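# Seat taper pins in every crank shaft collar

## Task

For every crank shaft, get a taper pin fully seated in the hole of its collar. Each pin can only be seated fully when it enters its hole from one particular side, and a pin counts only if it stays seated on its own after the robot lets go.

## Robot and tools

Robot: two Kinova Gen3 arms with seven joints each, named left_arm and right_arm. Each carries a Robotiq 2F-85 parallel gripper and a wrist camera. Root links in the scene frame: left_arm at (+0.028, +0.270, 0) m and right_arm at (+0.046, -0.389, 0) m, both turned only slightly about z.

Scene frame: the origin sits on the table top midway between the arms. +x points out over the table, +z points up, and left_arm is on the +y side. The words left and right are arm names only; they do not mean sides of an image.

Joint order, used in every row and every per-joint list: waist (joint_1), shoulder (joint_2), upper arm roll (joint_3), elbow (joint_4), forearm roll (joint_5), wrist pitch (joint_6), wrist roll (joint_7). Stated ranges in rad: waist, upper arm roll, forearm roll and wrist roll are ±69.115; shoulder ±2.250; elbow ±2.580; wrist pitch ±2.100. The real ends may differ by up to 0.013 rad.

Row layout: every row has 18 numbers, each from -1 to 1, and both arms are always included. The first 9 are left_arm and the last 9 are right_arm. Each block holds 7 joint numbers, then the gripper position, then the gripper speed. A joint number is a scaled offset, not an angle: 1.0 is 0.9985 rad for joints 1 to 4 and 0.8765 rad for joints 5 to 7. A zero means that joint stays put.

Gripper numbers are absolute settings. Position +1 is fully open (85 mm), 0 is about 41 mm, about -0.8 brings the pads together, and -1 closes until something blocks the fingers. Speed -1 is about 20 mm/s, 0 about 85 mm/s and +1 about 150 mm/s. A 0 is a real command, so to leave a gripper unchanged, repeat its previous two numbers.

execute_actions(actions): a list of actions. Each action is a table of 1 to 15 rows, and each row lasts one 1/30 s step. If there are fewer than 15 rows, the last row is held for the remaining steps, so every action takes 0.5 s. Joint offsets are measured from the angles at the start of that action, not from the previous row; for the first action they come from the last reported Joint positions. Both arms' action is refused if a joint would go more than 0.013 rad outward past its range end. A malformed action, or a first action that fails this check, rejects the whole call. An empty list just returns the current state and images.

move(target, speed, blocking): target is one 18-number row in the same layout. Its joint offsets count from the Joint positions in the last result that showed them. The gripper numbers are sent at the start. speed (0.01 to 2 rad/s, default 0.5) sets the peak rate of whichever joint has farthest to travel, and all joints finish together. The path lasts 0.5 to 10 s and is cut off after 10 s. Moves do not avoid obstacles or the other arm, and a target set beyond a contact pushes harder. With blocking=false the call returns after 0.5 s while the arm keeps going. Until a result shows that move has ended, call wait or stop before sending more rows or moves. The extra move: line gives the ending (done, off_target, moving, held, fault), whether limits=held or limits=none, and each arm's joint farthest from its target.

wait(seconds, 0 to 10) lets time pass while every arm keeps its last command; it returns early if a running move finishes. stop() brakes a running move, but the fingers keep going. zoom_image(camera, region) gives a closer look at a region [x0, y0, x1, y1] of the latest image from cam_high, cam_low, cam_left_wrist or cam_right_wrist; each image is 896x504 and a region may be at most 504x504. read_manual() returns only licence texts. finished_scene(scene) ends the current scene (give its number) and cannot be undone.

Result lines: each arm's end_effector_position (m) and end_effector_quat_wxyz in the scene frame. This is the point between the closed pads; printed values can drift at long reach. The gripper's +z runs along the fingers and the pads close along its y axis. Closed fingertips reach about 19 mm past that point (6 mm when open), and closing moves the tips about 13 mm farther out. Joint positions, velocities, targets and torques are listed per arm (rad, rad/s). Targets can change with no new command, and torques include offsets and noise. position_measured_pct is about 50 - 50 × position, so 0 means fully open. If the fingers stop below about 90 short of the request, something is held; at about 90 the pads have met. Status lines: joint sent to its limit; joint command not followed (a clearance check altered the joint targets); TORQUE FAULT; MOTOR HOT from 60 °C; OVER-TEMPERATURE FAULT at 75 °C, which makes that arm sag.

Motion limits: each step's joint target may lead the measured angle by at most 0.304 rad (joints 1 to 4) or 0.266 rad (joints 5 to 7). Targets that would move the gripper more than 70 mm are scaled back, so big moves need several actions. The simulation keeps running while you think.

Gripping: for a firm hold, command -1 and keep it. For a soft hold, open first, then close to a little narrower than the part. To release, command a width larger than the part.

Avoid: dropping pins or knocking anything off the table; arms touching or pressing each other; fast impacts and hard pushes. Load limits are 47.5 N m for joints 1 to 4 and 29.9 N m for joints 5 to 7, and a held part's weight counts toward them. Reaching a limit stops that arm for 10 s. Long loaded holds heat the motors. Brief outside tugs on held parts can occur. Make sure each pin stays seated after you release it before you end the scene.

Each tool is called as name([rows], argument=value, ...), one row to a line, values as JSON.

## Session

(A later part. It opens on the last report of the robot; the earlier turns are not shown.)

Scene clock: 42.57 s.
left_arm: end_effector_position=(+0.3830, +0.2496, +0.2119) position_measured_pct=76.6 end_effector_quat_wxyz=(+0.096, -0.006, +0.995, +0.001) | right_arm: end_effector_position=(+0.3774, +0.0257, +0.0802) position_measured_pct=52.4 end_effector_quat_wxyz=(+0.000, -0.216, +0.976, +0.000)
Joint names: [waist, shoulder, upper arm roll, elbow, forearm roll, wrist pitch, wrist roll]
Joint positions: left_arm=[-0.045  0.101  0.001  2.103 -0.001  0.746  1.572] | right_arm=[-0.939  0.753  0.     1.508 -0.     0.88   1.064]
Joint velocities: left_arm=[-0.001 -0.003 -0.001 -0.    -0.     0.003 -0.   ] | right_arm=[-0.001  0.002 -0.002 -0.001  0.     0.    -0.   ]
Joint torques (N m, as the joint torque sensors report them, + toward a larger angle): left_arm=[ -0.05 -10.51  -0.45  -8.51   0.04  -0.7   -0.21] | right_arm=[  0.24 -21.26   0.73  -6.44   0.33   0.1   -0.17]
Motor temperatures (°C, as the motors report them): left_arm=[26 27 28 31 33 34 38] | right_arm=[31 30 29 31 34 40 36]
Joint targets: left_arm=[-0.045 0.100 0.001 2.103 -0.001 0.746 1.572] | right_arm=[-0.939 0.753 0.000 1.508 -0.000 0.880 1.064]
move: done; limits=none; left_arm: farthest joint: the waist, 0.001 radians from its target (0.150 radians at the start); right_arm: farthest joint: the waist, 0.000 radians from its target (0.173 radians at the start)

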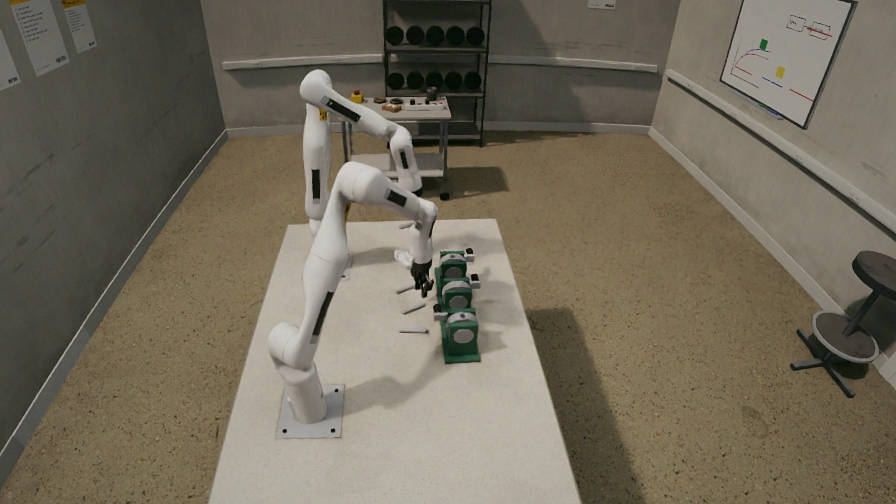

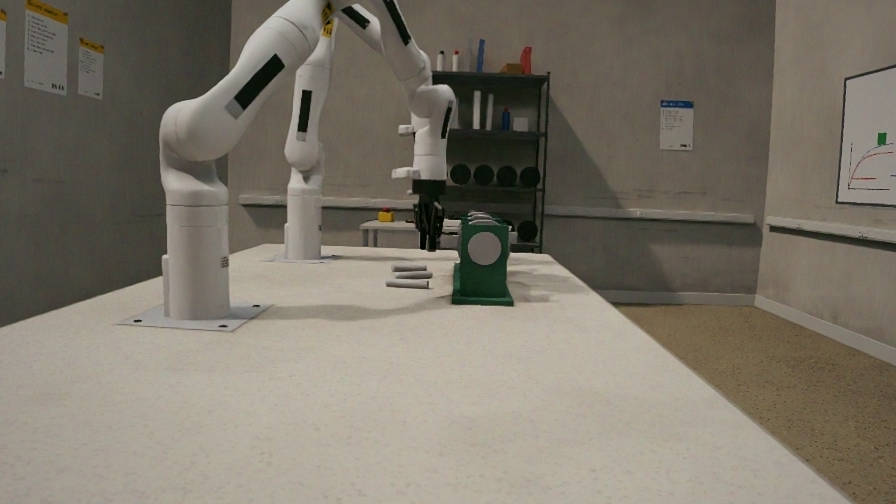

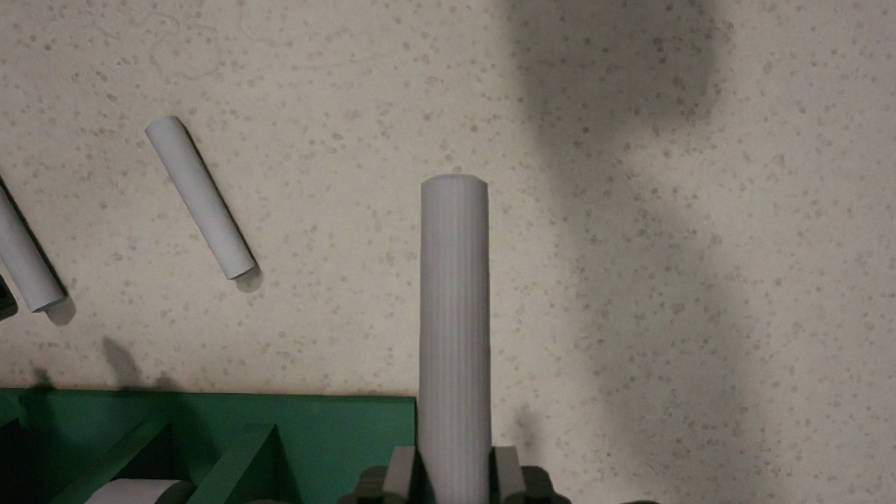

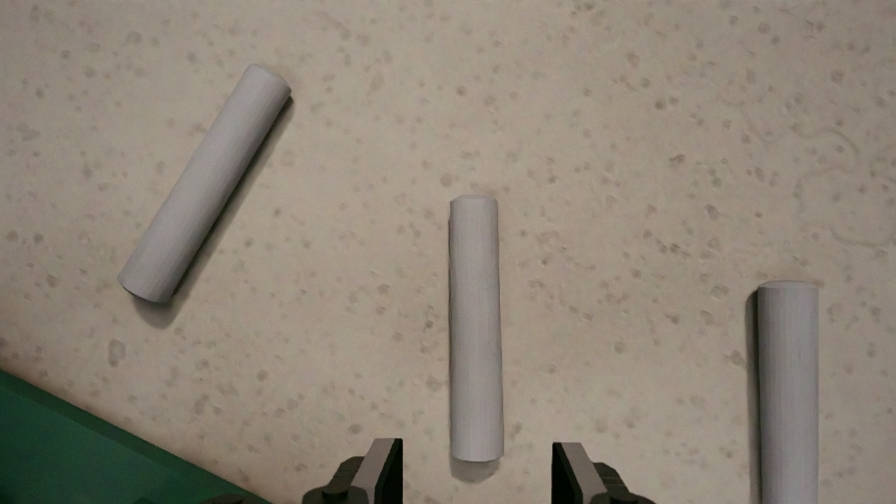

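Good; slight yaw tweak (+0.015).

move(target=[0,0,0,0,0,-0.99,0,-1,0,0,0.097,0,0.034,0,-0.149,0.017,-0.05,0], speed=1.0)

move(target=[0.1,0.25,0,0.12,0,-0.99,0,-1,0,0,0,0,0,0,0,0,-1,0], speed=1.0)

Scene clock: 44.13 s.
left_arm: end_effector_position=(+0.5951, +0.2519, +0.3652) position_measured_pct=76.6 end_effector_quat_wxyz=(+0.505, -0.005, +0.863, +0.003) | right_arm: end_effector_position=(+0.3775, +0.0258, +0.0211) position_measured_pct=52.4 end_effector_quat_wxyz=(+0.000, -0.223, +0.975, +0.000)
Joint names: [waist, shoulder, upper arm roll, elbow, forearm roll, wrist pitch, wrist roll]
Joint positions: left_arm=[-0.045  0.1    0.001  2.103 -0.001 -0.122  1.572] | right_arm=[-0.939  0.85   0.     1.542 -0.     0.749  1.079]
Joint velocities: left_arm=[-0.001  0.001  0.001  0.001 -0.     0.001  0.   ] | right_arm=[0.    0.002 0.001 0.001 0.    0.    0.   ]
Joint torques (N m, as the joint torque sensors report them, + toward a larger angle): left_arm=[ -0.21 -13.66  -0.43 -11.55  -0.31  -3.32   0.02] | right_arm=[ -0.26 -22.12   0.21  -6.23   0.26   0.25  -0.01]
Motor temperatures (°C, as the motors report them): left_arm=[26 27 28 31 33 34 38] | right_arm=[31 30 29 31 34 40 36]
Joint targets: left_arm=[-0.045 0.101 0.001 2.103 -0.001 -0.122 1.572] | right_arm=[-0.939 0.850 0.000 1.542 -0.000 0.749 1.079]
move: done; limits=none; left_arm: farthest joint: the shoulder, 0.001 radians from its target (0.001 radians at the start); right_arm: farthest joint: the waist, 0.000 radians from its target (0.000 radians at the start)

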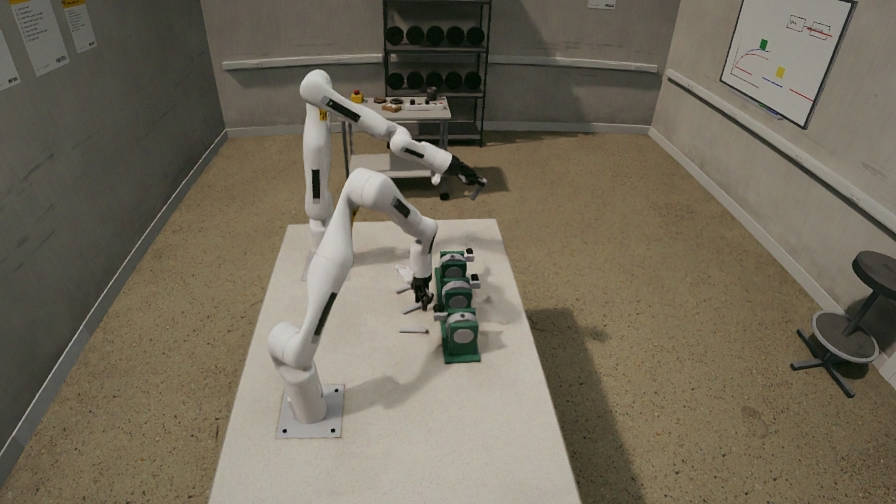

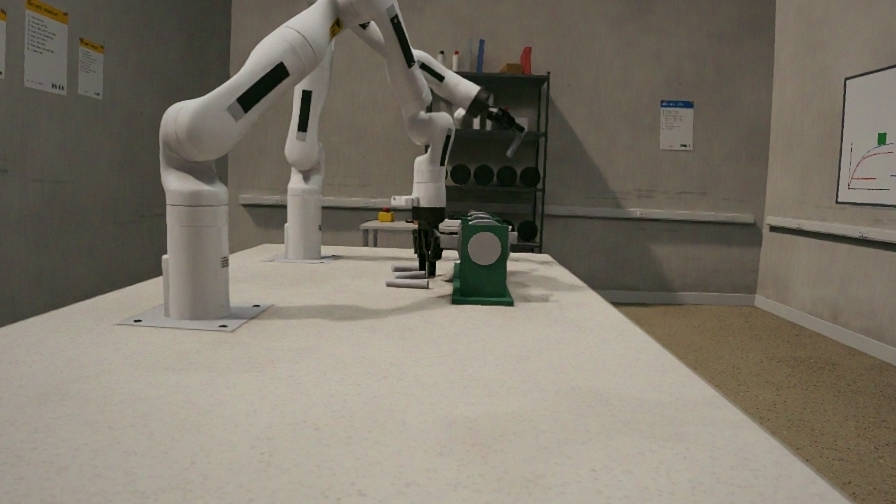

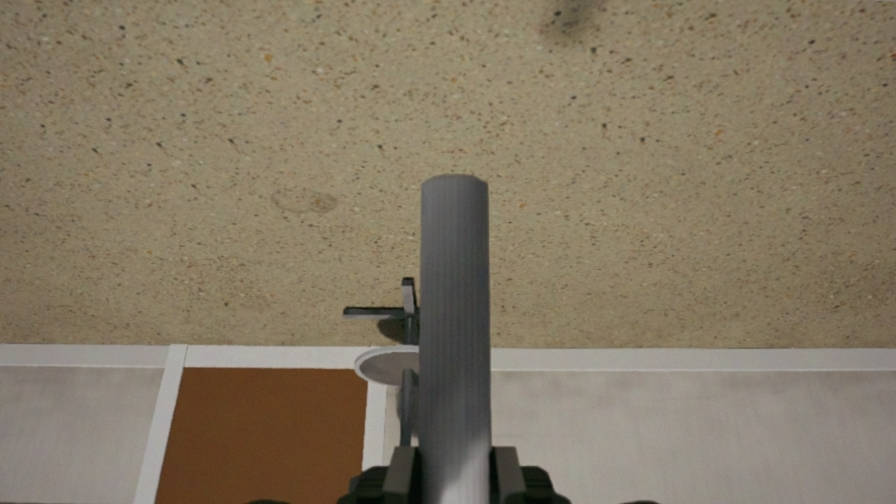

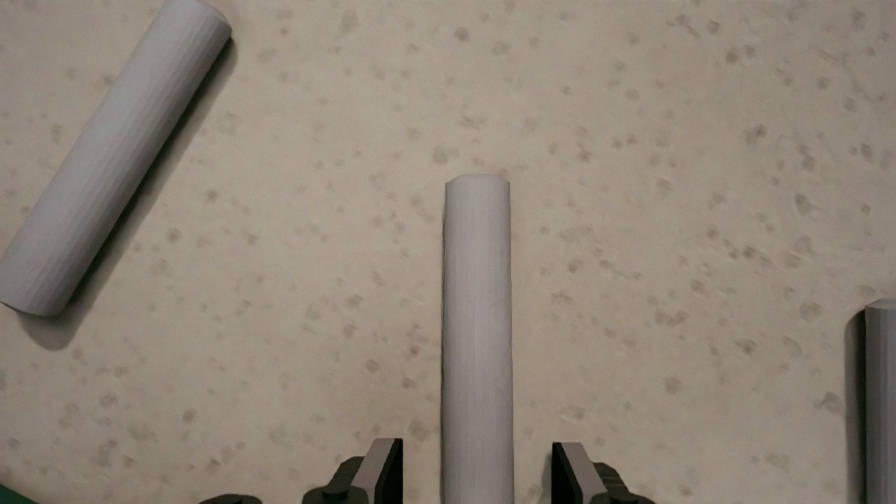

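Scene clock: 45.60 s.
left_arm: end_effector_position=(+0.6479, +0.1902, +0.4112) position_measured_pct=76.6 end_effector_quat_wxyz=(+0.702, +0.031, +0.711, -0.031) | right_arm: end_effector_position=(+0.3776, +0.0258, +0.0215) position_measured_pct=77.0 end_effector_quat_wxyz=(+0.000, -0.223, +0.975, +0.000)
Joint names: [waist, shoulder, upper arm roll, elbow, forearm roll, wrist pitch, wrist roll]
Joint positions: left_arm=[ 0.054  0.35   0.001  2.223 -0.001 -0.989  1.572] | right_arm=[-0.939  0.849  0.     1.542 -0.     0.75   1.079]
Joint velocities: left_arm=[ 0.001  0.002 -0.    -0.     0.    -0.001 -0.   ] | right_arm=[ 0.    -0.     0.001  0.     0.     0.     0.   ]
Joint torques (N m, as the joint torque sensors report them, + toward a larger angle): left_arm=[ -0.36 -16.44  -0.08  -8.99  -0.26  -3.39  -0.09] | right_arm=[ -0.24 -21.71   0.92  -6.5    0.03  -0.05   0.26]
Motor temperatures (°C, as the motors report them): left_arm=[26 27 28 31 33 34 38] | right_arm=[31 30 29 31 34 40 36]
Joint targets: left_arm=[0.055 0.350 0.001 2.223 -0.001 -0.989 1.572] | right_arm=[-0.939 0.850 0.000 1.542 -0.000 0.749 1.079]
move: done; limits=none; left_arm: farthest joint: the waist, 0.000 radians from its target (0.100 radians at the start); right_arm: farthest joint: the shoulder, 0.001 radians from its target (0.000 radians at the start)

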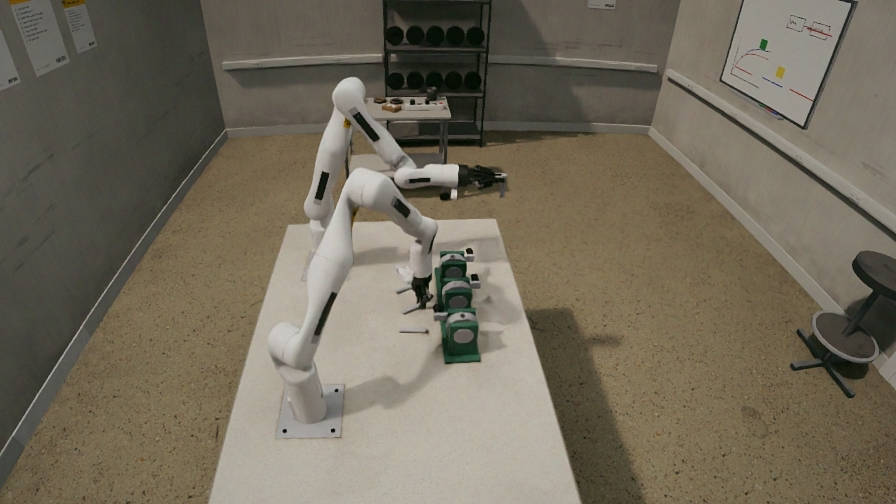

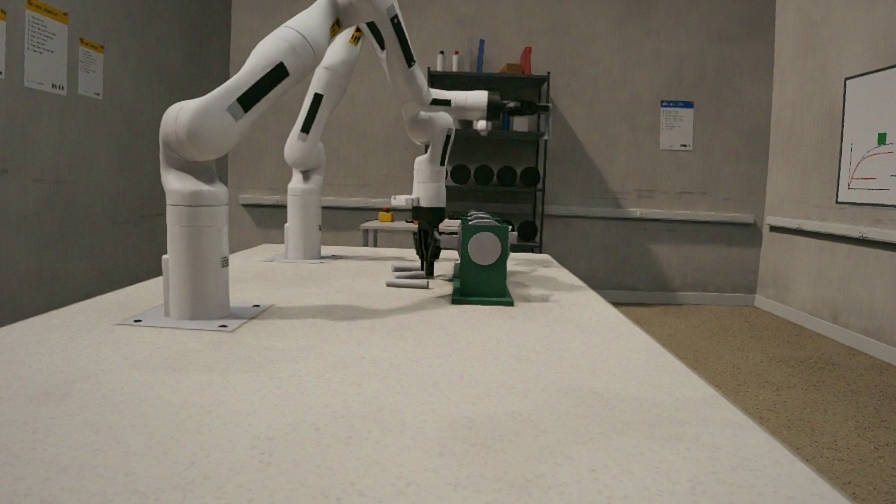

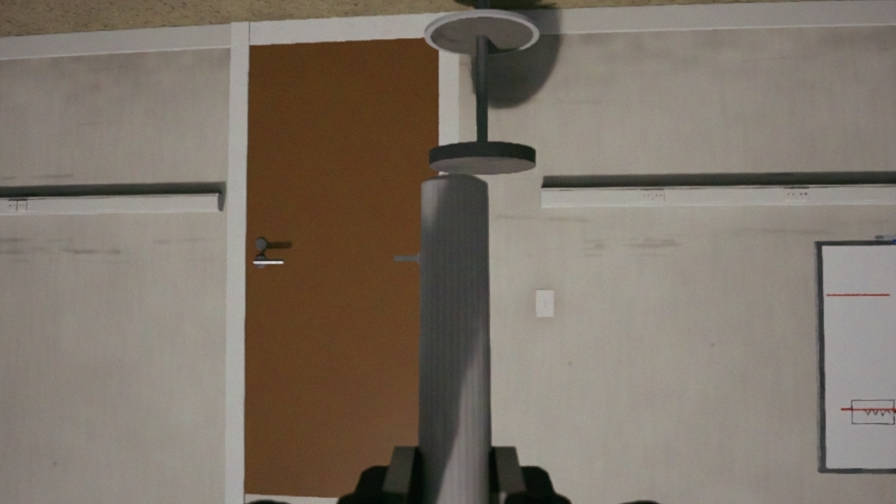

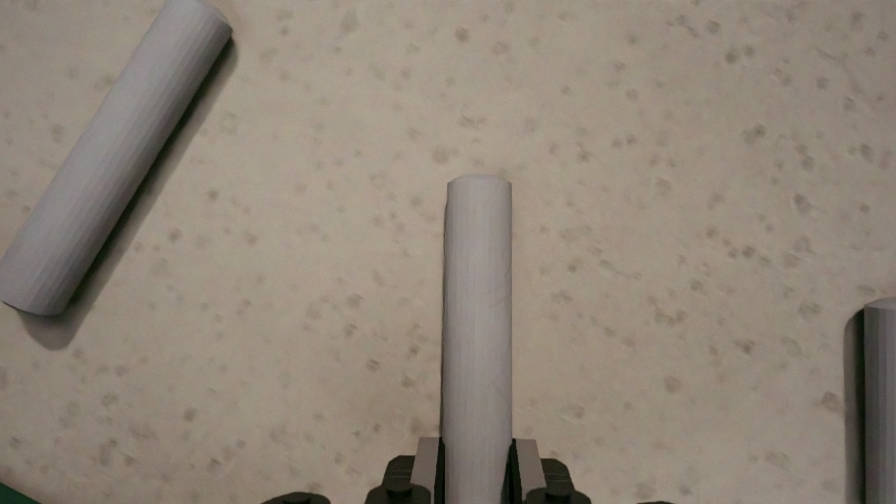

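move(target=[0.05,0,0,0,0,0,0,-1,0,0.3,-0.75,0,0.558,0,0.15,0.561,-1,0], speed=0.9)

move(target=[0.589,0.3,0,0.03,0,-0.37,0,-1,0,0.75,0,0,0,0,-0.5,0,-1,0], speed=0.9)

Scene clock: 47.70 s.
left_arm: end_effector_position=(+0.6431, +0.1594, +0.4112) position_measured_pct=76.6 end_effector_quat_wxyz=(+0.701, +0.049, +0.710, -0.049) | right_arm: end_effector_position=(+0.3128, -0.2195, +0.2078) position_measured_pct=77.0 end_effector_quat_wxyz=(+0.029, -0.316, +0.948, +0.010)
Joint names: [waist, shoulder, upper arm roll, elbow, forearm roll, wrist pitch, wrist roll]
Joint positions: left_arm=[ 0.104  0.35   0.001  2.223 -0.001 -0.989  1.572] | right_arm=[-0.64   0.101  0.     2.099 -0.     0.881  1.571]
Joint velocities: left_arm=[ 0.     0.     0.    -0.001  0.     0.001 -0.   ] | right_arm=[ 0.001 -0.002  0.002  0.001 -0.     0.    -0.   ]
Joint torques (N m, as the joint torque sensors report them, + toward a larger angle): left_arm=[ -0.3  -16.13  -0.47  -8.67  -0.27  -3.67  -0.06] | right_arm=[ -0.17 -10.26   0.37  -7.39   0.18   0.08  -0.07]
Motor temperatures (°C, as the motors report them): left_arm=[26 27 28 31 33 34 38] | right_arm=[31 30 29 31 34 40 36]
Joint targets: left_arm=[0.104 0.350 0.001 2.223 -0.001 -0.989 1.572] | right_arm=[-0.639 0.100 0.000 2.099 -0.000 0.881 1.571]
move: done; limits=none; left_arm: farthest joint: the waist, 0.000 radians from its target (0.049 radians at the start); right_arm: farthest joint: the shoulder, 0.001 radians from its target (0.749 radians at the start)

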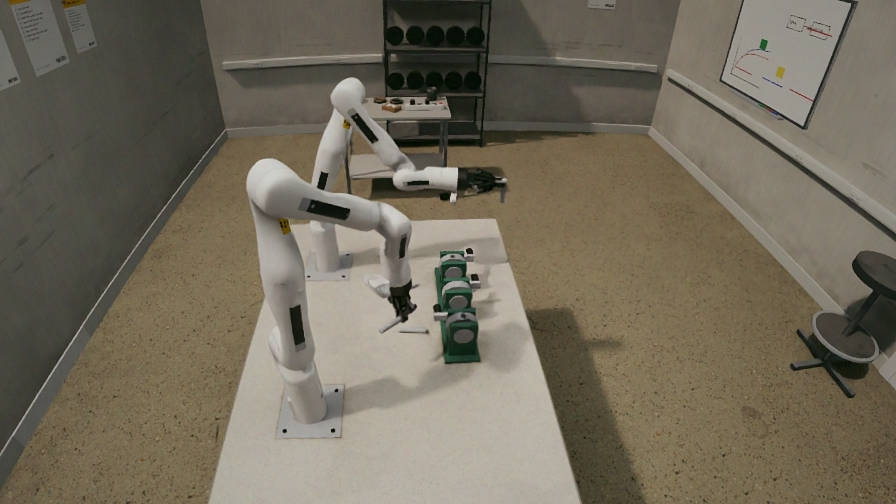

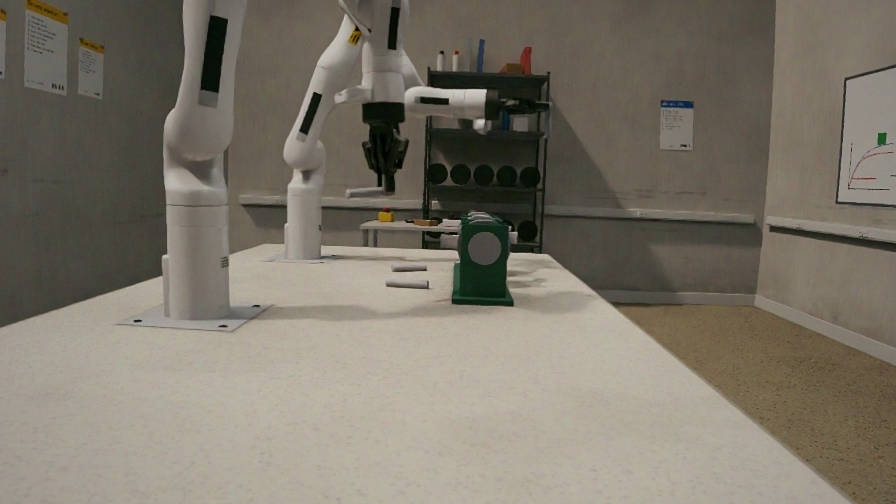

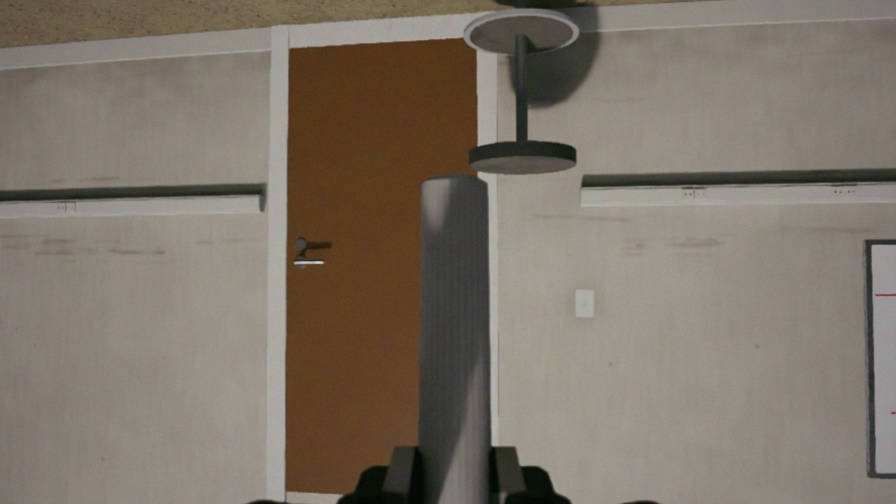

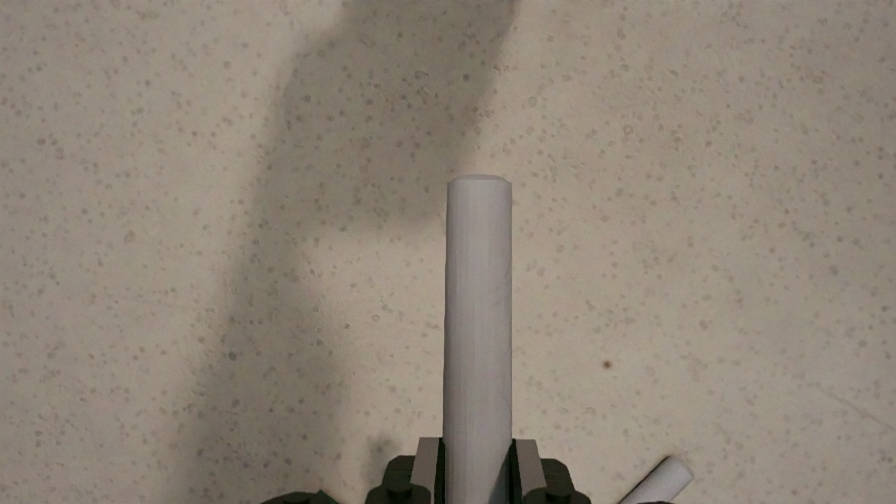

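Scene clock: 49.27 s.
left_arm: end_effector_position=(+0.4899, -0.1736, +0.3090) position_measured_pct=76.6 end_effector_quat_wxyz=(+0.655, +0.253, +0.667, -0.249) | right_arm: end_effector_position=(+0.4858, -0.4605, +0.2452) position_measured_pct=77.0 end_effector_quat_wxyz=(+0.247, +0.052, +0.968, -0.013)
Joint names: [waist, shoulder, upper arm roll, elbow, forearm roll, wrist pitch, wrist roll]
Joint positions: left_arm=[ 0.692  0.649  0.001  2.253 -0.001 -1.314  1.572] | right_arm=[ 0.109  0.101  0.     2.099 -0.     0.443  1.571]
Joint velocities: left_arm=[ 0.001  0.     0.001 -0.    -0.     0.001 -0.   ] | right_arm=[ 0.003  0.     0.001  0.001  0.    -0.     0.   ]
Joint torques (N m, as the joint torque sensors report them, + toward a larger angle): left_arm=[ -0.61 -19.17   0.09  -5.95   0.08  -3.47  -0.19] | right_arm=[ -0.11 -11.66  -0.05  -8.91  -0.02  -1.44  -0.05]
Motor temperatures (°C, as the motors report them): left_arm=[26 27 28 31 33 34 38] | right_arm=[31 30 29 31 34 40 36]
Joint targets: left_arm=[0.693 0.649 0.001 2.253 -0.001 -1.314 1.572] | right_arm=[0.109 0.101 0.000 2.099 -0.000 0.443 1.571]
move: done; limits=none; left_arm: farthest joint: the waist, 0.000 radians from its target (0.588 radians at the start); right_arm: farthest joint: the waist, 0.000 radians from its target (0.748 radians at the start)

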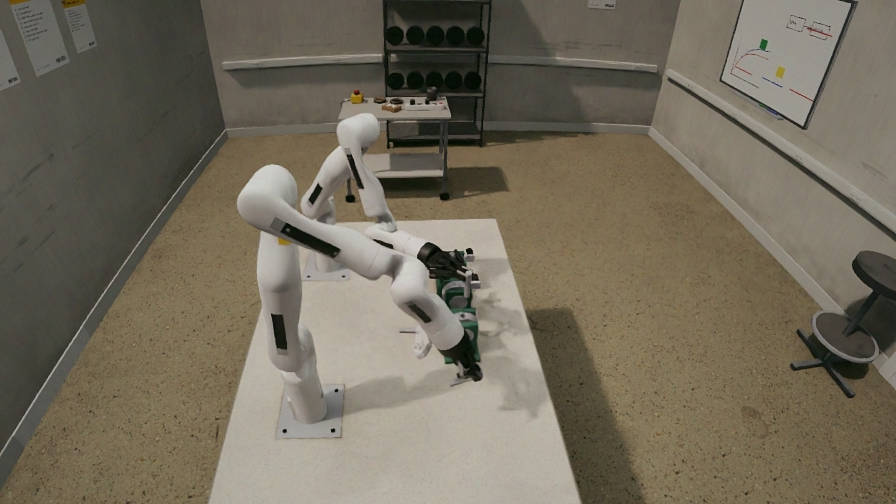

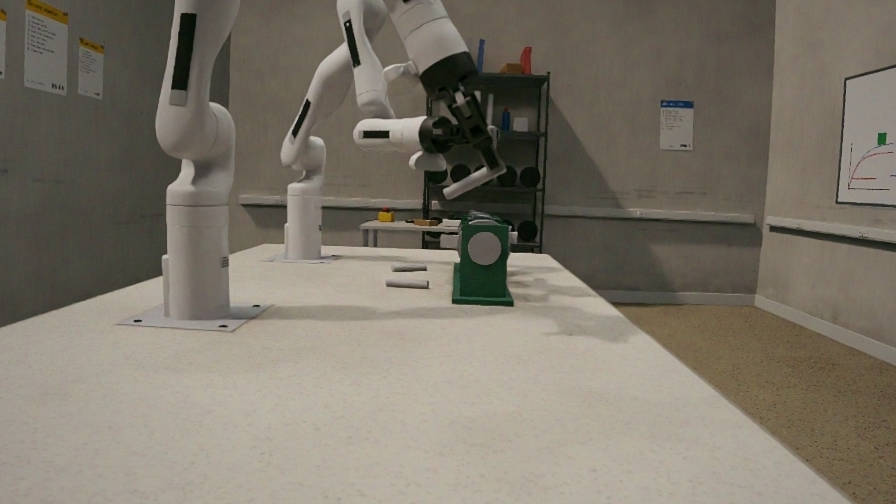

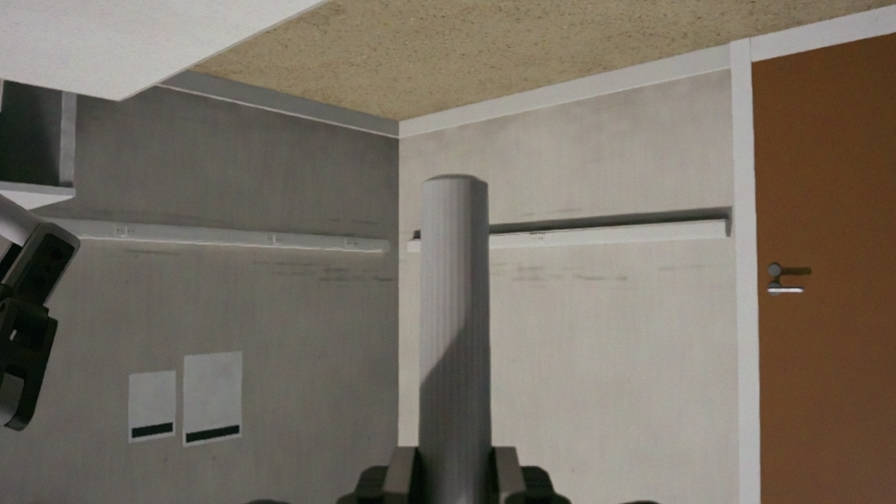

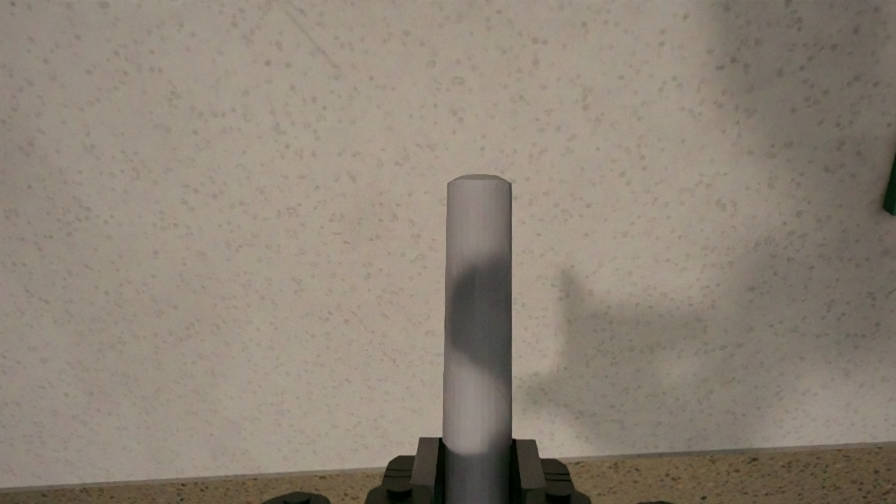

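move(target=[0.001,0.2465,0,0.0165,0,-0.305,0,-1,0,0,0,0,0,0,-0.9,0,-1,0], speed=0.9)

zoom_image(camera="cam_low", region=[420,150,560,260])

Scene clock: 50.90 s.
left_arm: end_effector_position=(+0.4836, -0.1688, +0.2297) position_measured_pct=76.6 end_effector_quat_wxyz=(+0.656, +0.253, +0.665, -0.251) | right_arm: end_effector_position=(+0.6349, -0.4764, +0.4316) position_measured_pct=77.0 end_effector_quat_wxyz=(+0.600, +0.043, +0.799, -0.032)
Joint names: [waist, shoulder, upper arm roll, elbow, forearm roll, wrist pitch, wrist roll]
Joint positions: left_arm=[ 0.693  0.895  0.001  2.27  -0.001 -1.581  1.572] | right_arm=[ 0.109  0.101  0.     2.099 -0.    -0.346  1.571]
Joint velocities: left_arm=[-0.     0.003 -0.002  0.    -0.    -0.     0.   ] | right_arm=[ 0.    -0.001  0.001  0.001  0.    -0.    -0.   ]
Joint torques (N m, as the joint torque sensors report them, + toward a larger angle): left_arm=[ -0.15 -20.15   0.21  -3.36   0.06  -3.76  -0.2 ] | right_arm=[ -0.1  -13.35   0.3  -10.55   0.18  -3.32  -0.13]
Motor temperatures (°C, as the motors report them): left_arm=[26 27 28 31 33 34 38] | right_arm=[31 30 29 31 34 40 36]
Joint targets: left_arm=[0.693 0.895 0.001 2.270 -0.001 -1.581 1.572] | right_arm=[0.109 0.101 0.000 2.099 -0.000 -0.346 1.571]
move: done; limits=none; left_arm: farthest joint: the waist, 0.000 radians from its target (0.000 radians at the start); right_arm: farthest joint: the waist, 0.000 radians from its target (0.000 radians at the start)

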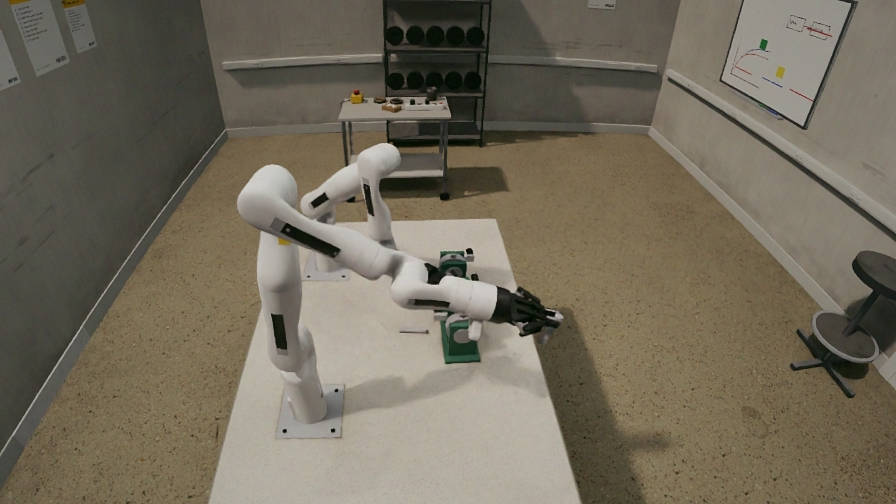

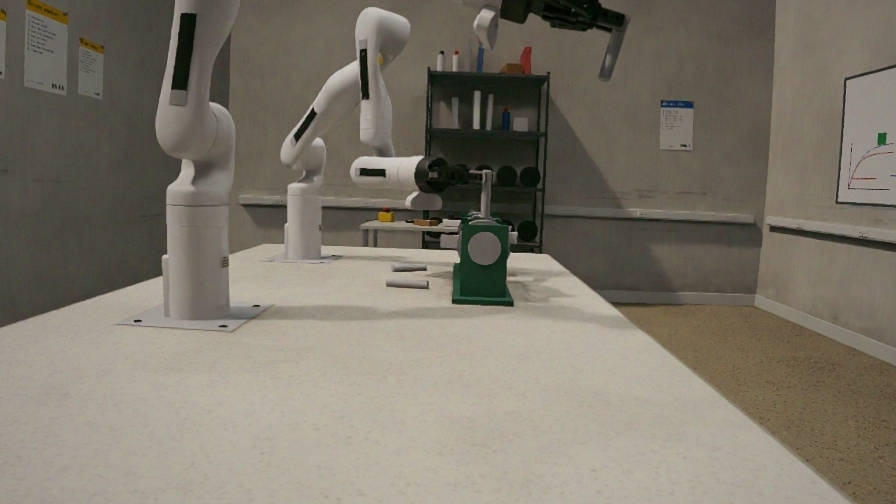

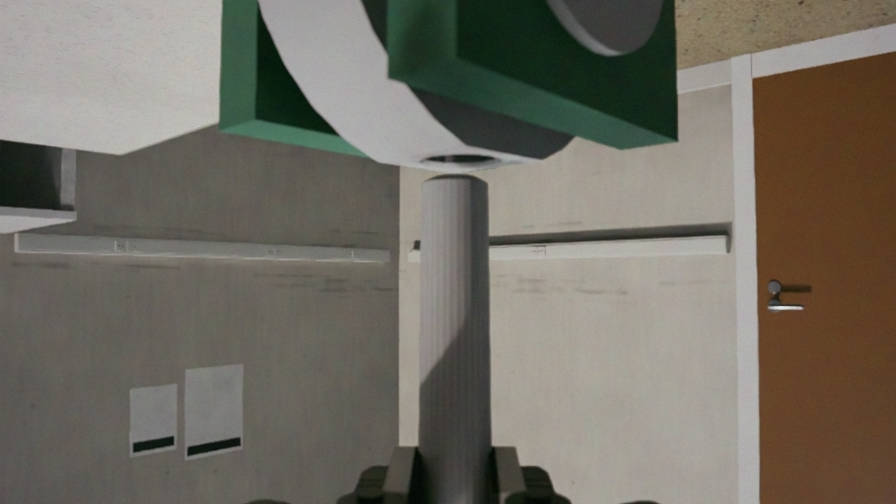

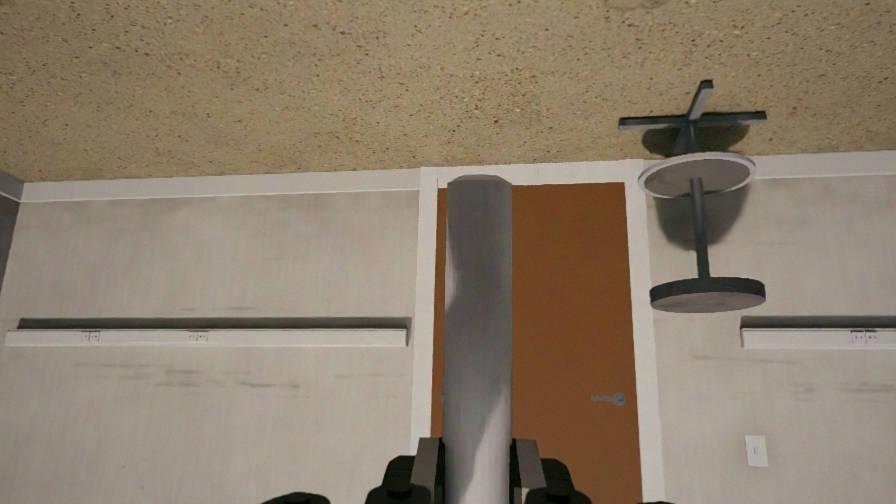

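Region (420, 150, 560, 260) of cam_low's 896x504 image, scaled by 3.600, with more detail than that image has; it fills the top 396 rows of this view, and the rest is white.

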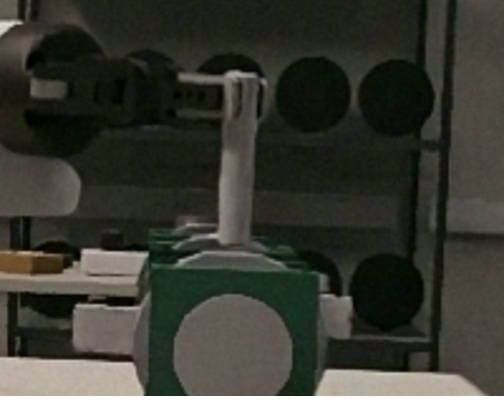

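move(target=[-0.0018,0.052,0,-0.01,0,-0.049,0,-1,0,0,0.05,0,0.02,0,-0.15,0,-1,0], speed=0.13)

Scene clock: 52.57 s.
left_arm: end_effector_position=(+0.4845, -0.1680, +0.2133) position_measured_pct=76.6 end_effector_quat_wxyz=(+0.657, +0.252, +0.665, -0.250) | right_arm: end_effector_position=(+0.6469, -0.4777, +0.4304) position_measured_pct=77.0 end_effector_quat_wxyz=(+0.624, +0.042, +0.780, -0.033)
Joint names: [waist, shoulder, upper arm roll, elbow, forearm roll, wrist pitch, wrist roll]
Joint positions: left_arm=[ 0.692  0.947  0.001  2.26  -0.001 -1.624  1.572] | right_arm=[ 0.109  0.15   0.     2.119 -0.    -0.478  1.571]
Joint velocities: left_arm=[ 0.001  0.002 -0.    -0.     0.     0.001 -0.   ] | right_arm=[-0.     0.001 -0.002 -0.002 -0.     0.001 -0.   ]
Joint torques (N m, as the joint torque sensors report them, + toward a larger angle): left_arm=[  0.12 -20.58   0.19  -3.14  -0.08  -3.44  -0.38] | right_arm=[ -0.08 -13.57   0.07 -10.66   0.29  -2.99  -0.03]
Motor temperatures (°C, as the motors report them): left_arm=[26 27 28 31 33 34 38] | right_arm=[31 30 29 31 34 40 36]
Joint targets: left_arm=[0.692 0.947 0.001 2.260 -0.001 -1.624 1.572] | right_arm=[0.109 0.150 0.000 2.119 -0.000 -0.478 1.571]
move: done; limits=none; left_arm: farthest joint: the waist, 0.000 radians from its target (0.002 radians at the start); right_arm: farthest joint: the shoulder, 0.001 radians from its target (0.050 radians at the start)

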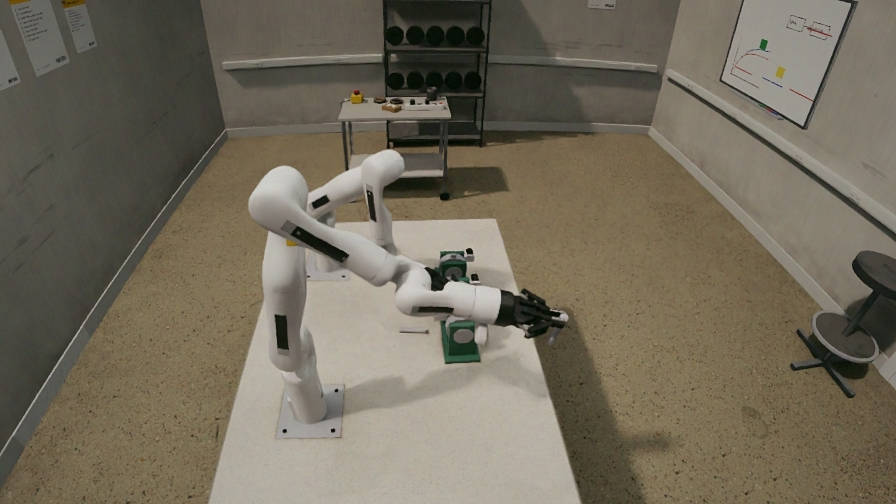

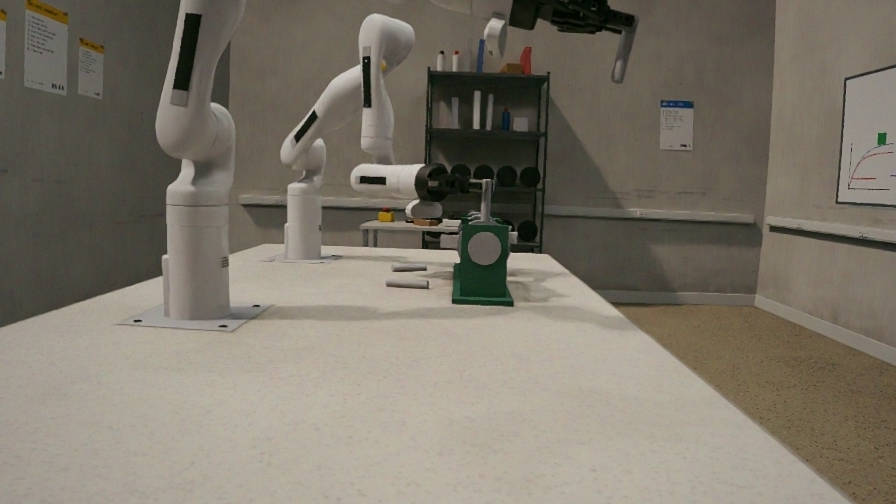

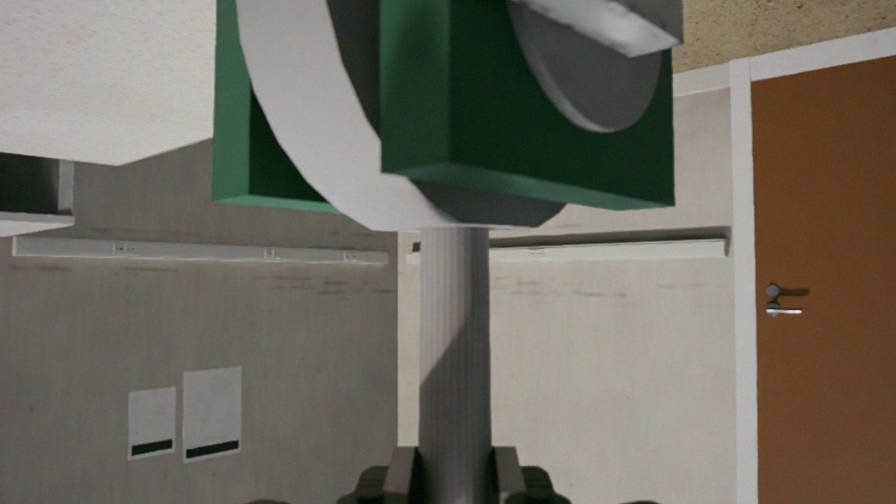

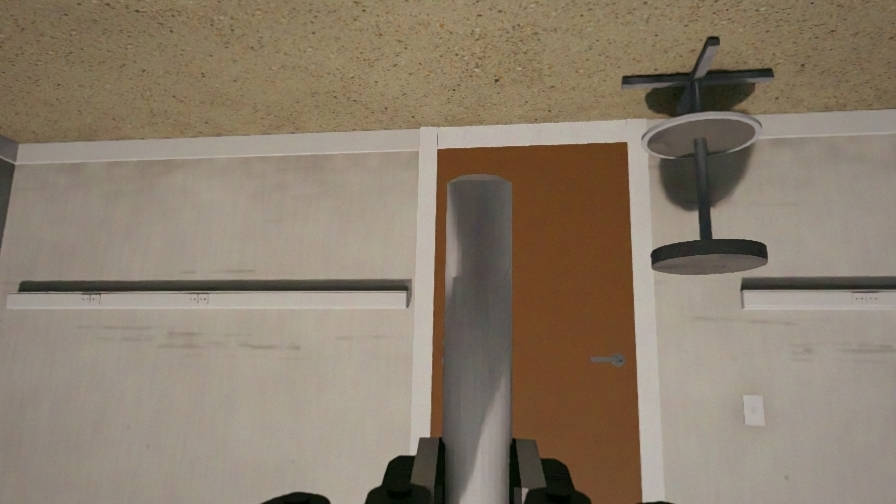

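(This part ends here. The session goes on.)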